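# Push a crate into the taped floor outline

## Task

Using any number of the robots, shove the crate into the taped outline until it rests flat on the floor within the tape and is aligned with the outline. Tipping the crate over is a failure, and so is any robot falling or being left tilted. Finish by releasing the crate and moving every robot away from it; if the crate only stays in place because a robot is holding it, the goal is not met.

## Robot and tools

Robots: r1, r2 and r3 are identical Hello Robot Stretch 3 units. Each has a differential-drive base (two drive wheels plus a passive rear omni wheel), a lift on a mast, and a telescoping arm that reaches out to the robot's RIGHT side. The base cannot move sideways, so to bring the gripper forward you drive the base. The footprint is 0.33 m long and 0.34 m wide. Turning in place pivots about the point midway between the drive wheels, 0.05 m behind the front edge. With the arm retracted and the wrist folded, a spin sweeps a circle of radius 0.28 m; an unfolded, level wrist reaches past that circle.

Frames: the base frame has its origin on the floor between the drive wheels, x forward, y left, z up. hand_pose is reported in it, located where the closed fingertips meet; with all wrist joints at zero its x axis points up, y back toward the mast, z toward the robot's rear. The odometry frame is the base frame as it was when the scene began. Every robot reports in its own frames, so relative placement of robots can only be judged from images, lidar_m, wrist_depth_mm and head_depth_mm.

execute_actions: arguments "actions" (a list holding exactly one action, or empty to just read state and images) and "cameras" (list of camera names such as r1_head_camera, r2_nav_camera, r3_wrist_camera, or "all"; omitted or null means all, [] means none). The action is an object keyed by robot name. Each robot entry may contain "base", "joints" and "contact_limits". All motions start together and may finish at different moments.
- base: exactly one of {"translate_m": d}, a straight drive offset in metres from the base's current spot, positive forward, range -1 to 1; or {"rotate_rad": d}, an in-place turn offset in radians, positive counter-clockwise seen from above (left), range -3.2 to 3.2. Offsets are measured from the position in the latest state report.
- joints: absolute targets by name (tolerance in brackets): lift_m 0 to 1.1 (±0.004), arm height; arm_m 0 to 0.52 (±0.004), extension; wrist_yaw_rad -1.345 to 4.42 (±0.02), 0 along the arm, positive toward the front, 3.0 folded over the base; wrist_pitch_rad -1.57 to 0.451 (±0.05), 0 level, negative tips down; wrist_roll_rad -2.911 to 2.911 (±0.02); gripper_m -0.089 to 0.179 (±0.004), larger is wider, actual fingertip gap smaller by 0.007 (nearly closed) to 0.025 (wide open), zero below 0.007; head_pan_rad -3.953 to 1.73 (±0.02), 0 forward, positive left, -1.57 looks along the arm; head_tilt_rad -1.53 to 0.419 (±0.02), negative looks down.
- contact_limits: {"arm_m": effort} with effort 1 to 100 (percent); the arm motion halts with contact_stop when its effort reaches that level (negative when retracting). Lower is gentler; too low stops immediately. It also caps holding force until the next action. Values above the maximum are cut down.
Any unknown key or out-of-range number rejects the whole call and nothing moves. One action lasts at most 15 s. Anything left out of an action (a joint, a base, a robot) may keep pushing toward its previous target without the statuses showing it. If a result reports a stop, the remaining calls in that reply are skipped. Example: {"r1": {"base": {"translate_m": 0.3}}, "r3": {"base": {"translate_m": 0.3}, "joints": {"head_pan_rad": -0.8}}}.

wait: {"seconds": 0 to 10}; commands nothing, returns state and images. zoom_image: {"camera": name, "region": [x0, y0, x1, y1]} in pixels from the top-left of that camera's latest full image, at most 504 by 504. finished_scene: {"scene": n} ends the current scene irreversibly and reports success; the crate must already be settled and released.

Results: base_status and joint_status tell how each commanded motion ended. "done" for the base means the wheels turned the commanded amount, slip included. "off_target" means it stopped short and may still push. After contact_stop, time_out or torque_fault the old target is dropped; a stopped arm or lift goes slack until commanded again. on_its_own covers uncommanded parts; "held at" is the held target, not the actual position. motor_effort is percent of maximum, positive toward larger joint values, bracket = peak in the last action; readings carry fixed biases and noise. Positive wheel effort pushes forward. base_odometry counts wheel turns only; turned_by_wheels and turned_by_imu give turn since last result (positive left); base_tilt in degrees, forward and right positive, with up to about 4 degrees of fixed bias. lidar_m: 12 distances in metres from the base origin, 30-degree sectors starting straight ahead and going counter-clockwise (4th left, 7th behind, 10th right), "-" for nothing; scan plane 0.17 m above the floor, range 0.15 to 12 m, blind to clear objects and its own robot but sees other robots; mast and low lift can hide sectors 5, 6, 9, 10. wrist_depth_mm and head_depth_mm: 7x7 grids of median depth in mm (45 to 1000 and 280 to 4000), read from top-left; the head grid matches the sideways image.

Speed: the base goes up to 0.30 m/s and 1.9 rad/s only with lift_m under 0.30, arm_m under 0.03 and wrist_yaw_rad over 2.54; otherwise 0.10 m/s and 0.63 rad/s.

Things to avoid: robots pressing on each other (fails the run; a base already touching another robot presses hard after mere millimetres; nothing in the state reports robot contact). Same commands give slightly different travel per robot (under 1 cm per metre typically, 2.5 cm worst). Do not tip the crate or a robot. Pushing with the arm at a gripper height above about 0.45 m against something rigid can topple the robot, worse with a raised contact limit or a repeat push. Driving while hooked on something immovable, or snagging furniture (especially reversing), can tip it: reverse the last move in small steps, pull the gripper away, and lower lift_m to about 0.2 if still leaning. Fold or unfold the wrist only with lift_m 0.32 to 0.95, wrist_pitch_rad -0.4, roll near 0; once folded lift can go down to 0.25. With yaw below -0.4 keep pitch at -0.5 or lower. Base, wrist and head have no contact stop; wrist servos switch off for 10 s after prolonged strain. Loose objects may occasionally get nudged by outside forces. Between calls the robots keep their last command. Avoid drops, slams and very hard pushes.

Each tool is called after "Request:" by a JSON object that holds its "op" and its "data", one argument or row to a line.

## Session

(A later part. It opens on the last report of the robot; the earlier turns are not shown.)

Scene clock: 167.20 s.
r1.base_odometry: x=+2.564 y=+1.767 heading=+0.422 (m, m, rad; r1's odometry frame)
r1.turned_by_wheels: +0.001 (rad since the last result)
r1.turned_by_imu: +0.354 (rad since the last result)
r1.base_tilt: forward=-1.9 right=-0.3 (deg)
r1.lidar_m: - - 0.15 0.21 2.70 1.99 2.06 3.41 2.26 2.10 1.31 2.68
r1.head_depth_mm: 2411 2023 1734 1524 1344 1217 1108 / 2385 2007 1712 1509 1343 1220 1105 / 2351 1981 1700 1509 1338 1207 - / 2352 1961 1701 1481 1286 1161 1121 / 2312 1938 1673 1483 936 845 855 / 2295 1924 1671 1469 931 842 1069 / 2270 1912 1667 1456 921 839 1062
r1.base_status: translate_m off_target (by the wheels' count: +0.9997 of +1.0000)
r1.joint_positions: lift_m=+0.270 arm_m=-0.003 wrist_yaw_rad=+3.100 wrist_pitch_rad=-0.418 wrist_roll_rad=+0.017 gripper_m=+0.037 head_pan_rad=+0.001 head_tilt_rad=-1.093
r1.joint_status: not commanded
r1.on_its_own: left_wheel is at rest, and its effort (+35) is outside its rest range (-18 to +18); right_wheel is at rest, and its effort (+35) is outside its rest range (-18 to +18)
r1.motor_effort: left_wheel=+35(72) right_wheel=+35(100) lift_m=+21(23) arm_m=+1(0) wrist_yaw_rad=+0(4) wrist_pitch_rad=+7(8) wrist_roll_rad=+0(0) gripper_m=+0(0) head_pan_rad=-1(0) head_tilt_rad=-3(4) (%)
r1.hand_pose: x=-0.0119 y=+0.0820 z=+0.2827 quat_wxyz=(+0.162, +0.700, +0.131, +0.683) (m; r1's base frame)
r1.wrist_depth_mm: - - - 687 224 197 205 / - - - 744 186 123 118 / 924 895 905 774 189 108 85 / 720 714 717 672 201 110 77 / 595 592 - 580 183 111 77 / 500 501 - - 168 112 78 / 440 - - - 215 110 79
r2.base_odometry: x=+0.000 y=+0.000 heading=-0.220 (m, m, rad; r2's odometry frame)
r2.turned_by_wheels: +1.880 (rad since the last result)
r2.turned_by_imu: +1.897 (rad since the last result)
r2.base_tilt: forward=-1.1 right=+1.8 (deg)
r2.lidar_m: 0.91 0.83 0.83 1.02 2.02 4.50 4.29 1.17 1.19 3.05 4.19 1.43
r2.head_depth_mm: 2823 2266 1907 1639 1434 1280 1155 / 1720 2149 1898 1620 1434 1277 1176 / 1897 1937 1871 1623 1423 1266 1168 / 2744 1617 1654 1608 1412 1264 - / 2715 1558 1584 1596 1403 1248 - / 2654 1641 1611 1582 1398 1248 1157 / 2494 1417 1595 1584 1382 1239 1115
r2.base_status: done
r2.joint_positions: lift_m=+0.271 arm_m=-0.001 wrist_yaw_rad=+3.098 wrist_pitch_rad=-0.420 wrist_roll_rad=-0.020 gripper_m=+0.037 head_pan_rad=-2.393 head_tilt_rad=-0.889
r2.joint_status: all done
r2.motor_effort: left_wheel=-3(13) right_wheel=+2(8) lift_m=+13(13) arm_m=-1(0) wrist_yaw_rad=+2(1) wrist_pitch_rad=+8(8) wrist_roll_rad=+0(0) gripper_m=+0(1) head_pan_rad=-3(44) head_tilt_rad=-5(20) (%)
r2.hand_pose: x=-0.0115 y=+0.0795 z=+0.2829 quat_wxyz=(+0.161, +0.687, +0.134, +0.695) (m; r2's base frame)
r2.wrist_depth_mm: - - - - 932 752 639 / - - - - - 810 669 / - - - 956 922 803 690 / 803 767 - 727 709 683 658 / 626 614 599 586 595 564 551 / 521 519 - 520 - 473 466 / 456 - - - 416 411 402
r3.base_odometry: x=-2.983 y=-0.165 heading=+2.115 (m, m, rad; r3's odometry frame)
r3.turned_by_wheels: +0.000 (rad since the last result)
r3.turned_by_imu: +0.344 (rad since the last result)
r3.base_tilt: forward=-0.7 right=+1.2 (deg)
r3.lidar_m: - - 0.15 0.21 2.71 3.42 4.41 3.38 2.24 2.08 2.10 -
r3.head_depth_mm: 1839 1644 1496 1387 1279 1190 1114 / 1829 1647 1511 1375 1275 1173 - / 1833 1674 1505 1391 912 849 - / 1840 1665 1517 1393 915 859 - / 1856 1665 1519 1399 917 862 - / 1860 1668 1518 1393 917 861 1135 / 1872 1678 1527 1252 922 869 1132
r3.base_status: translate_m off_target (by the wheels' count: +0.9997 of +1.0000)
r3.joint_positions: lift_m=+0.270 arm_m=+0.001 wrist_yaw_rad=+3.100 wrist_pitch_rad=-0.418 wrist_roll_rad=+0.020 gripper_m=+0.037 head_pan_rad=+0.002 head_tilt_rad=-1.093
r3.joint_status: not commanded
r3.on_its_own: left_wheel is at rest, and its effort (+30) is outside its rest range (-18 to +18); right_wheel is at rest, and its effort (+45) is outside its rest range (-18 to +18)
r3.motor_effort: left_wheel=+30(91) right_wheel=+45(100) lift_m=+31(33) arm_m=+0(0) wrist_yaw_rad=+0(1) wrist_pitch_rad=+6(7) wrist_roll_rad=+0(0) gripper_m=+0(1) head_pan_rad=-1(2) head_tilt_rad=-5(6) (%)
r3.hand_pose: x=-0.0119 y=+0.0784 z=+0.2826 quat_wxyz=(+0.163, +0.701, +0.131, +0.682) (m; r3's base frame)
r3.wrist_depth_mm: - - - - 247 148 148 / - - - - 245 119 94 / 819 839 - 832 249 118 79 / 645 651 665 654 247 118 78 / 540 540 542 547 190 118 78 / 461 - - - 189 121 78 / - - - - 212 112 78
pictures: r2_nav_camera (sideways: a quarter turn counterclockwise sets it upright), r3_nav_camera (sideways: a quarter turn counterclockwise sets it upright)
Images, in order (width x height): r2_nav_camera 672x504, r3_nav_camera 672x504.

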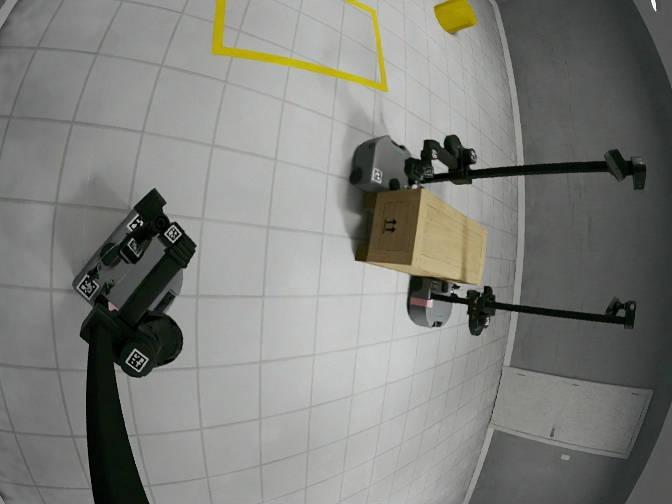

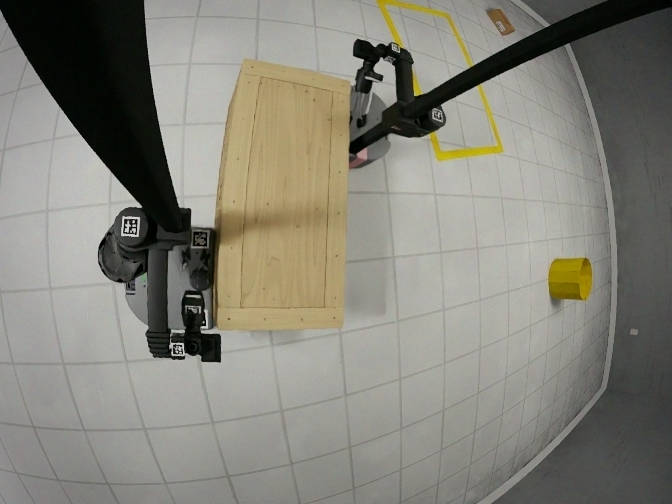

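Request:
{"op": "execute_actions", "data": {
  "actions": [
    {"r3":{"base":{"translate_m":0.6},"joints":{"lift_m":0.5}},"r1":{"base":{"translate_m":0.6},"joints":{"lift_m":0.5}},"r2":{"base":{"translate_m":-1.0},"joints":{"head_pan_rad":-1.8}}}
  ],
  "cameras": ["r3_nav_camera","r2_nav_camera"]
}}

Scene clock: 177.40 s.
r1.base_odometry: x=+3.111 y=+2.013 heading=+0.423 (m, m, rad; r1's odometry frame)
r1.turned_by_wheels: +0.001 (rad since the last result)
r1.turned_by_imu: +0.013 (rad since the last result)
r1.base_tilt: forward=-2.0 right=-0.5 (deg)
r1.lidar_m: - - 0.15 0.21 2.70 1.99 2.08 3.36 2.25 2.10 2.13 2.71
r1.head_depth_mm: 2328 2016 1726 1521 1349 1223 1108 / 2398 1307 1624 1505 1344 1214 - / 2332 1839 1545 1514 1341 1193 1124 / 2335 1975 1667 1481 1266 1169 1122 / 2303 1945 1685 1480 938 845 867 / 2293 1927 1664 1482 931 839 1066 / 2269 1920 1661 1462 924 835 1067
r1.base_status: translate_m off_target (by the wheels' count: +0.5997 of +0.6000)
r1.joint_positions: lift_m=+0.500 arm_m=-0.003 wrist_yaw_rad=+3.099 wrist_pitch_rad=-0.418 wrist_roll_rad=+0.017 gripper_m=+0.037 head_pan_rad=+0.001 head_tilt_rad=-1.093
r1.joint_status: all done
r1.on_its_own: left_wheel is at rest, and its effort (+38) is outside its rest range (-18 to +18); right_wheel is at rest, and its effort (+30) is outside its rest range (-18 to +18)
r1.motor_effort: left_wheel=+38(66) right_wheel=+30(57) lift_m=+24(27) arm_m=+1(1) wrist_yaw_rad=+1(2) wrist_pitch_rad=+7(7) wrist_roll_rad=+0(0) gripper_m=+0(0) head_pan_rad=+1(0) head_tilt_rad=-3(2) (%)
r1.hand_pose: x=-0.0117 y=+0.0820 z=+0.5125 quat_wxyz=(+0.163, +0.700, +0.131, +0.683) (m; r1's base frame)
r1.wrist_depth_mm: - - - - - - 637 / - - - - - - - / - - - 795 613 605 - / - - - 859 474 468 474 / 931 906 - 868 400 390 391 / 791 777 - 760 341 331 332 / 691 668 - 645 281 288 286
r2.base_odometry: x=-0.976 y=+0.218 heading=-0.220 (m, m, rad; r2's odometry frame)
r2.turned_by_wheels: +0.000 (rad since the last result)
r2.turned_by_imu: -0.002 (rad since the last result)
r2.base_tilt: forward=-1.2 right=+1.8 (deg)
r2.lidar_m: 1.76 1.59 1.61 1.97 3.85 3.85 3.45 3.13 1.03 0.78 1.07 2.77
r2.head_depth_mm: 2842 1064 1908 1631 1442 1284 1149 / 1024 1029 1896 1539 1434 1274 1142 / 2757 1468 1460 1535 1415 1260 1170 / 2771 1571 1416 1575 1413 1260 - / 2700 2169 1347 1474 1406 1251 1156 / 2676 2169 1304 1281 1385 1243 1124 / 2646 2156 1292 1262 1388 1242 1114
r2.base_status: done
r2.joint_positions: lift_m=+0.271 arm_m=-0.001 wrist_yaw_rad=+3.099 wrist_pitch_rad=-0.420 wrist_roll_rad=-0.020 gripper_m=+0.037 head_pan_rad=-1.807 head_tilt_rad=-0.889
r2.joint_status: all done
r2.motor_effort: left_wheel=-3(16) right_wheel=+1(4) lift_m=+13(13) arm_m=+0(0) wrist_yaw_rad=+2(2) wrist_pitch_rad=+7(8) wrist_roll_rad=+0(0) gripper_m=+0(1) head_pan_rad=+3(36) head_tilt_rad=-5(4) (%)
r2.hand_pose: x=-0.0117 y=+0.0795 z=+0.2829 quat_wxyz=(+0.161, +0.687, +0.135, +0.695) (m; r2's base frame)
r2.wrist_depth_mm: - - - - - - - / - - - - - - - / - - - 966 921 882 862 / 789 763 - 723 713 692 669 / 626 609 602 584 589 560 548 / 524 520 - 526 - 478 465 / 448 - - - 418 410 403
r3.base_odometry: x=-3.294 y=+0.348 heading=+2.115 (m, m, rad; r3's odometry frame)
r3.turned_by_wheels: +0.000 (rad since the last result)
r3.turned_by_imu: +0.010 (rad since the last result)
r3.base_tilt: forward=-0.7 right=+1.2 (deg)
r3.lidar_m: - - 0.15 0.21 1.29 3.45 4.42 3.35 2.24 2.08 2.11 -
r3.head_depth_mm: 1829 1647 1497 1380 1274 1186 - / 1837 1657 1502 1384 1266 1187 - / 1839 1658 1502 1386 915 845 - / 1839 1654 1526 1382 916 862 - / 1850 1656 1518 1388 921 862 - / 1854 1659 1524 1408 922 866 1134 / 1865 1678 1527 1261 922 862 1134
r3.base_status: translate_m off_target (by the wheels' count: +0.5997 of +0.6000)
r3.joint_positions: lift_m=+0.500 arm_m=+0.001 wrist_yaw_rad=+3.100 wrist_pitch_rad=-0.418 wrist_roll_rad=+0.020 gripper_m=+0.037 head_pan_rad=+0.002 head_tilt_rad=-1.093
r3.joint_status: all done
r3.on_its_own: left_wheel is at rest, and its effort (+40) is outside its rest range (-18 to +18); right_wheel is at rest, and its effort (+47) is outside its rest range (-18 to +18)
r3.motor_effort: left_wheel=+40(82) right_wheel=+47(63) lift_m=+36(38) arm_m=+0(0) wrist_yaw_rad=+0(0) wrist_pitch_rad=+6(6) wrist_roll_rad=+0(0) gripper_m=-1(1) head_pan_rad=-1(1) head_tilt_rad=-4(4) (%)
r3.hand_pose: x=-0.0119 y=+0.0784 z=+0.5123 quat_wxyz=(+0.163, +0.701, +0.131, +0.682) (m; r3's base frame)
r3.wrist_depth_mm: 867 898 - - - - - / - - - - - - - / - - - - 544 547 583 / - - - - 433 435 434 / 839 844 857 845 368 357 360 / 720 720 736 718 323 307 307 / 636 633 628 630 278 267 267
pictures: r2_nav_camera (sideways: a quarter turn counterclockwise sets it upright), r3_nav_camera (sideways: a quarter turn counterclockwise sets it upright)
Images, in order (width x height): r2_nav_camera 672x504, r3_nav_camera 672x504.

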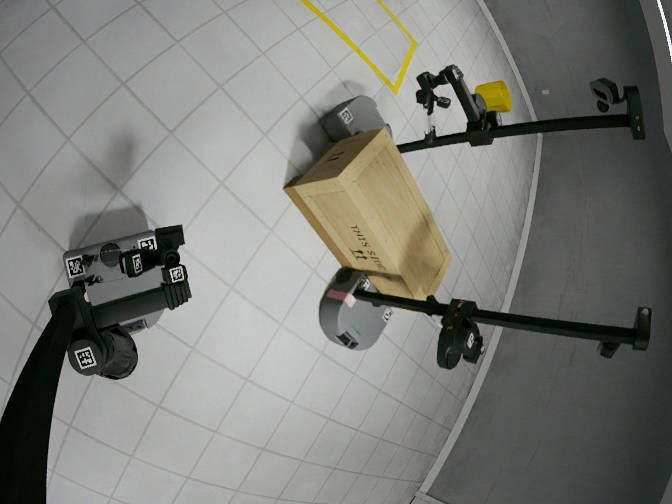

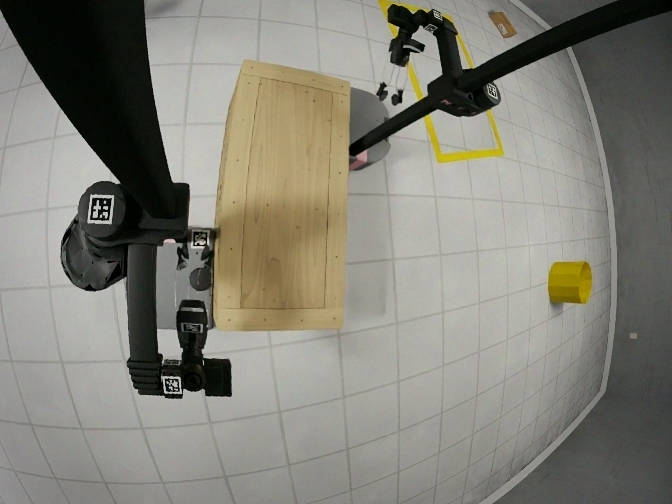

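Request:
{"op": "execute_actions", "data": {
  "actions": [
    {"r3":{"base":{"translate_m":-0.01},"joints":{"lift_m":0.27}},"r1":{"base":{"translate_m":-0.05},"joints":{"lift_m":0.27}},"r2":{"base":{"rotate_rad":-1.3},"joints":{"head_pan_rad":0}}}
  ],
  "cameras": ["r2_head_camera","r2_nav_camera"]
}}

Scene clock: 189.50 s.
r1.base_odometry: x=+3.066 y=+1.993 heading=+0.423 (m, m, rad; r1's odometry frame)
r1.turned_by_wheels: +0.000 (rad since the last result)
r1.turned_by_imu: +0.001 (rad since the last result)
r1.base_tilt: forward=-1.9 right=-0.3 (deg)
r1.lidar_m: - - 0.15 0.41 2.70 1.94 2.10 3.39 2.27 2.10 2.14 1.29
r1.head_depth_mm: 2396 1475 1694 1516 1354 1223 1105 / 2345 1665 1611 1504 1341 1212 1106 / 2342 1878 1642 1501 1338 1207 - / 2342 1972 1697 1496 1264 1173 1120 / 2334 1953 1680 1475 938 856 1121 / 2285 1922 1669 1477 930 854 1108 / 2260 1909 1646 1463 929 848 1076
r1.base_status: done
r1.joint_positions: lift_m=+0.270 arm_m=-0.003 wrist_yaw_rad=+3.099 wrist_pitch_rad=-0.418 wrist_roll_rad=+0.017 gripper_m=+0.037 head_pan_rad=+0.001 head_tilt_rad=-1.093
r1.joint_status: all done
r1.motor_effort: left_wheel=+0(31) right_wheel=+0(27) lift_m=+18(20) arm_m=+1(1) wrist_yaw_rad=+1(1) wrist_pitch_rad=+7(7) wrist_roll_rad=+0(0) gripper_m=+1(1) head_pan_rad=+0(0) head_tilt_rad=-3(2) (%)
r1.hand_pose: x=-0.0117 y=+0.0820 z=+0.2829 quat_wxyz=(+0.163, +0.700, +0.131, +0.683) (m; r1's base frame)
r1.wrist_depth_mm: - - - - 317 209 195 / - - - - 327 186 137 / 908 935 922 856 330 189 132 / 704 724 723 733 346 193 133 / 588 582 - 584 319 196 134 / 506 511 - - 289 198 137 / 446 - - - 362 194 139
r2.base_odometry: x=-0.976 y=+0.218 heading=-1.520 (m, m, rad; r2's odometry frame)
r2.turned_by_wheels: -1.300 (rad since the last result)
r2.turned_by_imu: -1.316 (rad since the last result)
r2.base_tilt: forward=-1.3 right=+1.8 (deg)
r2.lidar_m: 0.78 4.37 2.05 1.62 1.60 1.72 2.58 3.85 4.00 3.14 3.13 0.84
r2.head_depth_mm: 2862 2298 1352 1410 1438 1275 1150 / 2815 2268 1344 1334 1430 1268 1144 / 2593 2142 1344 1263 1421 1265 1147 / 2767 1478 1388 1473 1407 1262 1129 / 2699 1409 1620 1592 1404 1249 1130 / 2666 2172 1833 1580 1395 1247 1119 / 2651 2159 1822 1571 1389 1233 1118
r2.base_status: done
r2.joint_positions: lift_m=+0.271 arm_m=-0.001 wrist_yaw_rad=+3.099 wrist_pitch_rad=-0.420 wrist_roll_rad=-0.020 gripper_m=+0.037 head_pan_rad=-0.007 head_tilt_rad=-0.889
r2.joint_status: all done
r2.motor_effort: left_wheel=+3(15) right_wheel=-2(6) lift_m=+13(13) arm_m=-1(0) wrist_yaw_rad=+1(1) wrist_pitch_rad=+7(7) wrist_roll_rad=+0(0) gripper_m=+0(0) head_pan_rad=+3(41) head_tilt_rad=-5(5) (%)
r2.hand_pose: x=-0.0117 y=+0.0795 z=+0.2829 quat_wxyz=(+0.161, +0.687, +0.135, +0.695) (m; r2's base frame)
r2.wrist_depth_mm: - - - - - - - / - - - - - - - / - - - 944 913 875 864 / 794 772 - 732 705 678 664 / 625 616 601 592 594 564 554 / 523 517 - 520 - 474 466 / 454 - - - 417 411 407
r3.base_odometry: x=-3.288 y=+0.340 heading=+2.115 (m, m, rad; r3's odometry frame)
r3.turned_by_wheels: +0.000 (rad since the last result)
r3.turned_by_imu: +0.000 (rad since the last result)
r3.base_tilt: forward=-0.7 right=+1.2 (deg)
r3.lidar_m: - - 0.15 0.24 2.71 3.44 4.40 3.34 2.24 2.07 2.11 -
r3.head_depth_mm: 1824 1656 1500 1379 1275 1186 1114 / 1822 1661 1510 1392 1269 1178 - / 1838 1663 1504 1381 916 858 - / 1842 1665 1512 1396 917 861 - / 1841 1664 1508 1390 916 864 - / 1858 1661 1521 1402 920 863 1138 / 1870 1671 1522 1257 922 876 1122
r3.base_status: done
r3.joint_positions: lift_m=+0.270 arm_m=+0.001 wrist_yaw_rad=+3.100 wrist_pitch_rad=-0.418 wrist_roll_rad=+0.020 gripper_m=+0.037 head_pan_rad=+0.002 head_tilt_rad=-1.093
r3.joint_status: all done
r3.motor_effort: left_wheel=+1(32) right_wheel=+1(41) lift_m=+23(33) arm_m=+0(0) wrist_yaw_rad=+0(0) wrist_pitch_rad=+6(6) wrist_roll_rad=+0(0) gripper_m=+0(1) head_pan_rad=-1(2) head_tilt_rad=-5(5) (%)
r3.hand_pose: x=-0.0119 y=+0.0784 z=+0.2829 quat_wxyz=(+0.163, +0.701, +0.131, +0.682) (m; r3's base frame)
r3.wrist_depth_mm: - - - - 285 161 149 / 971 - - - 288 137 100 / 819 835 - 822 285 137 90 / 656 660 655 664 285 136 90 / 541 541 540 541 218 138 90 / 467 - - - 216 138 90 / - - - - 245 129 90
pictures: r2_head_camera (sideways: a quarter turn clockwise sets it upright), r2_nav_camera (sideways: a quarter turn counterclockwise sets it upright)
Images, in order (width x height): r2_head_camera 896x504, r2_nav_camera 672x504.

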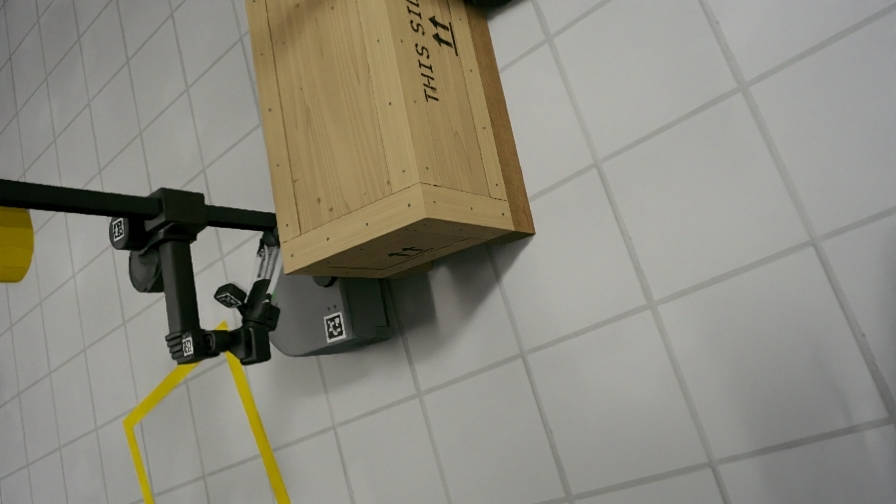

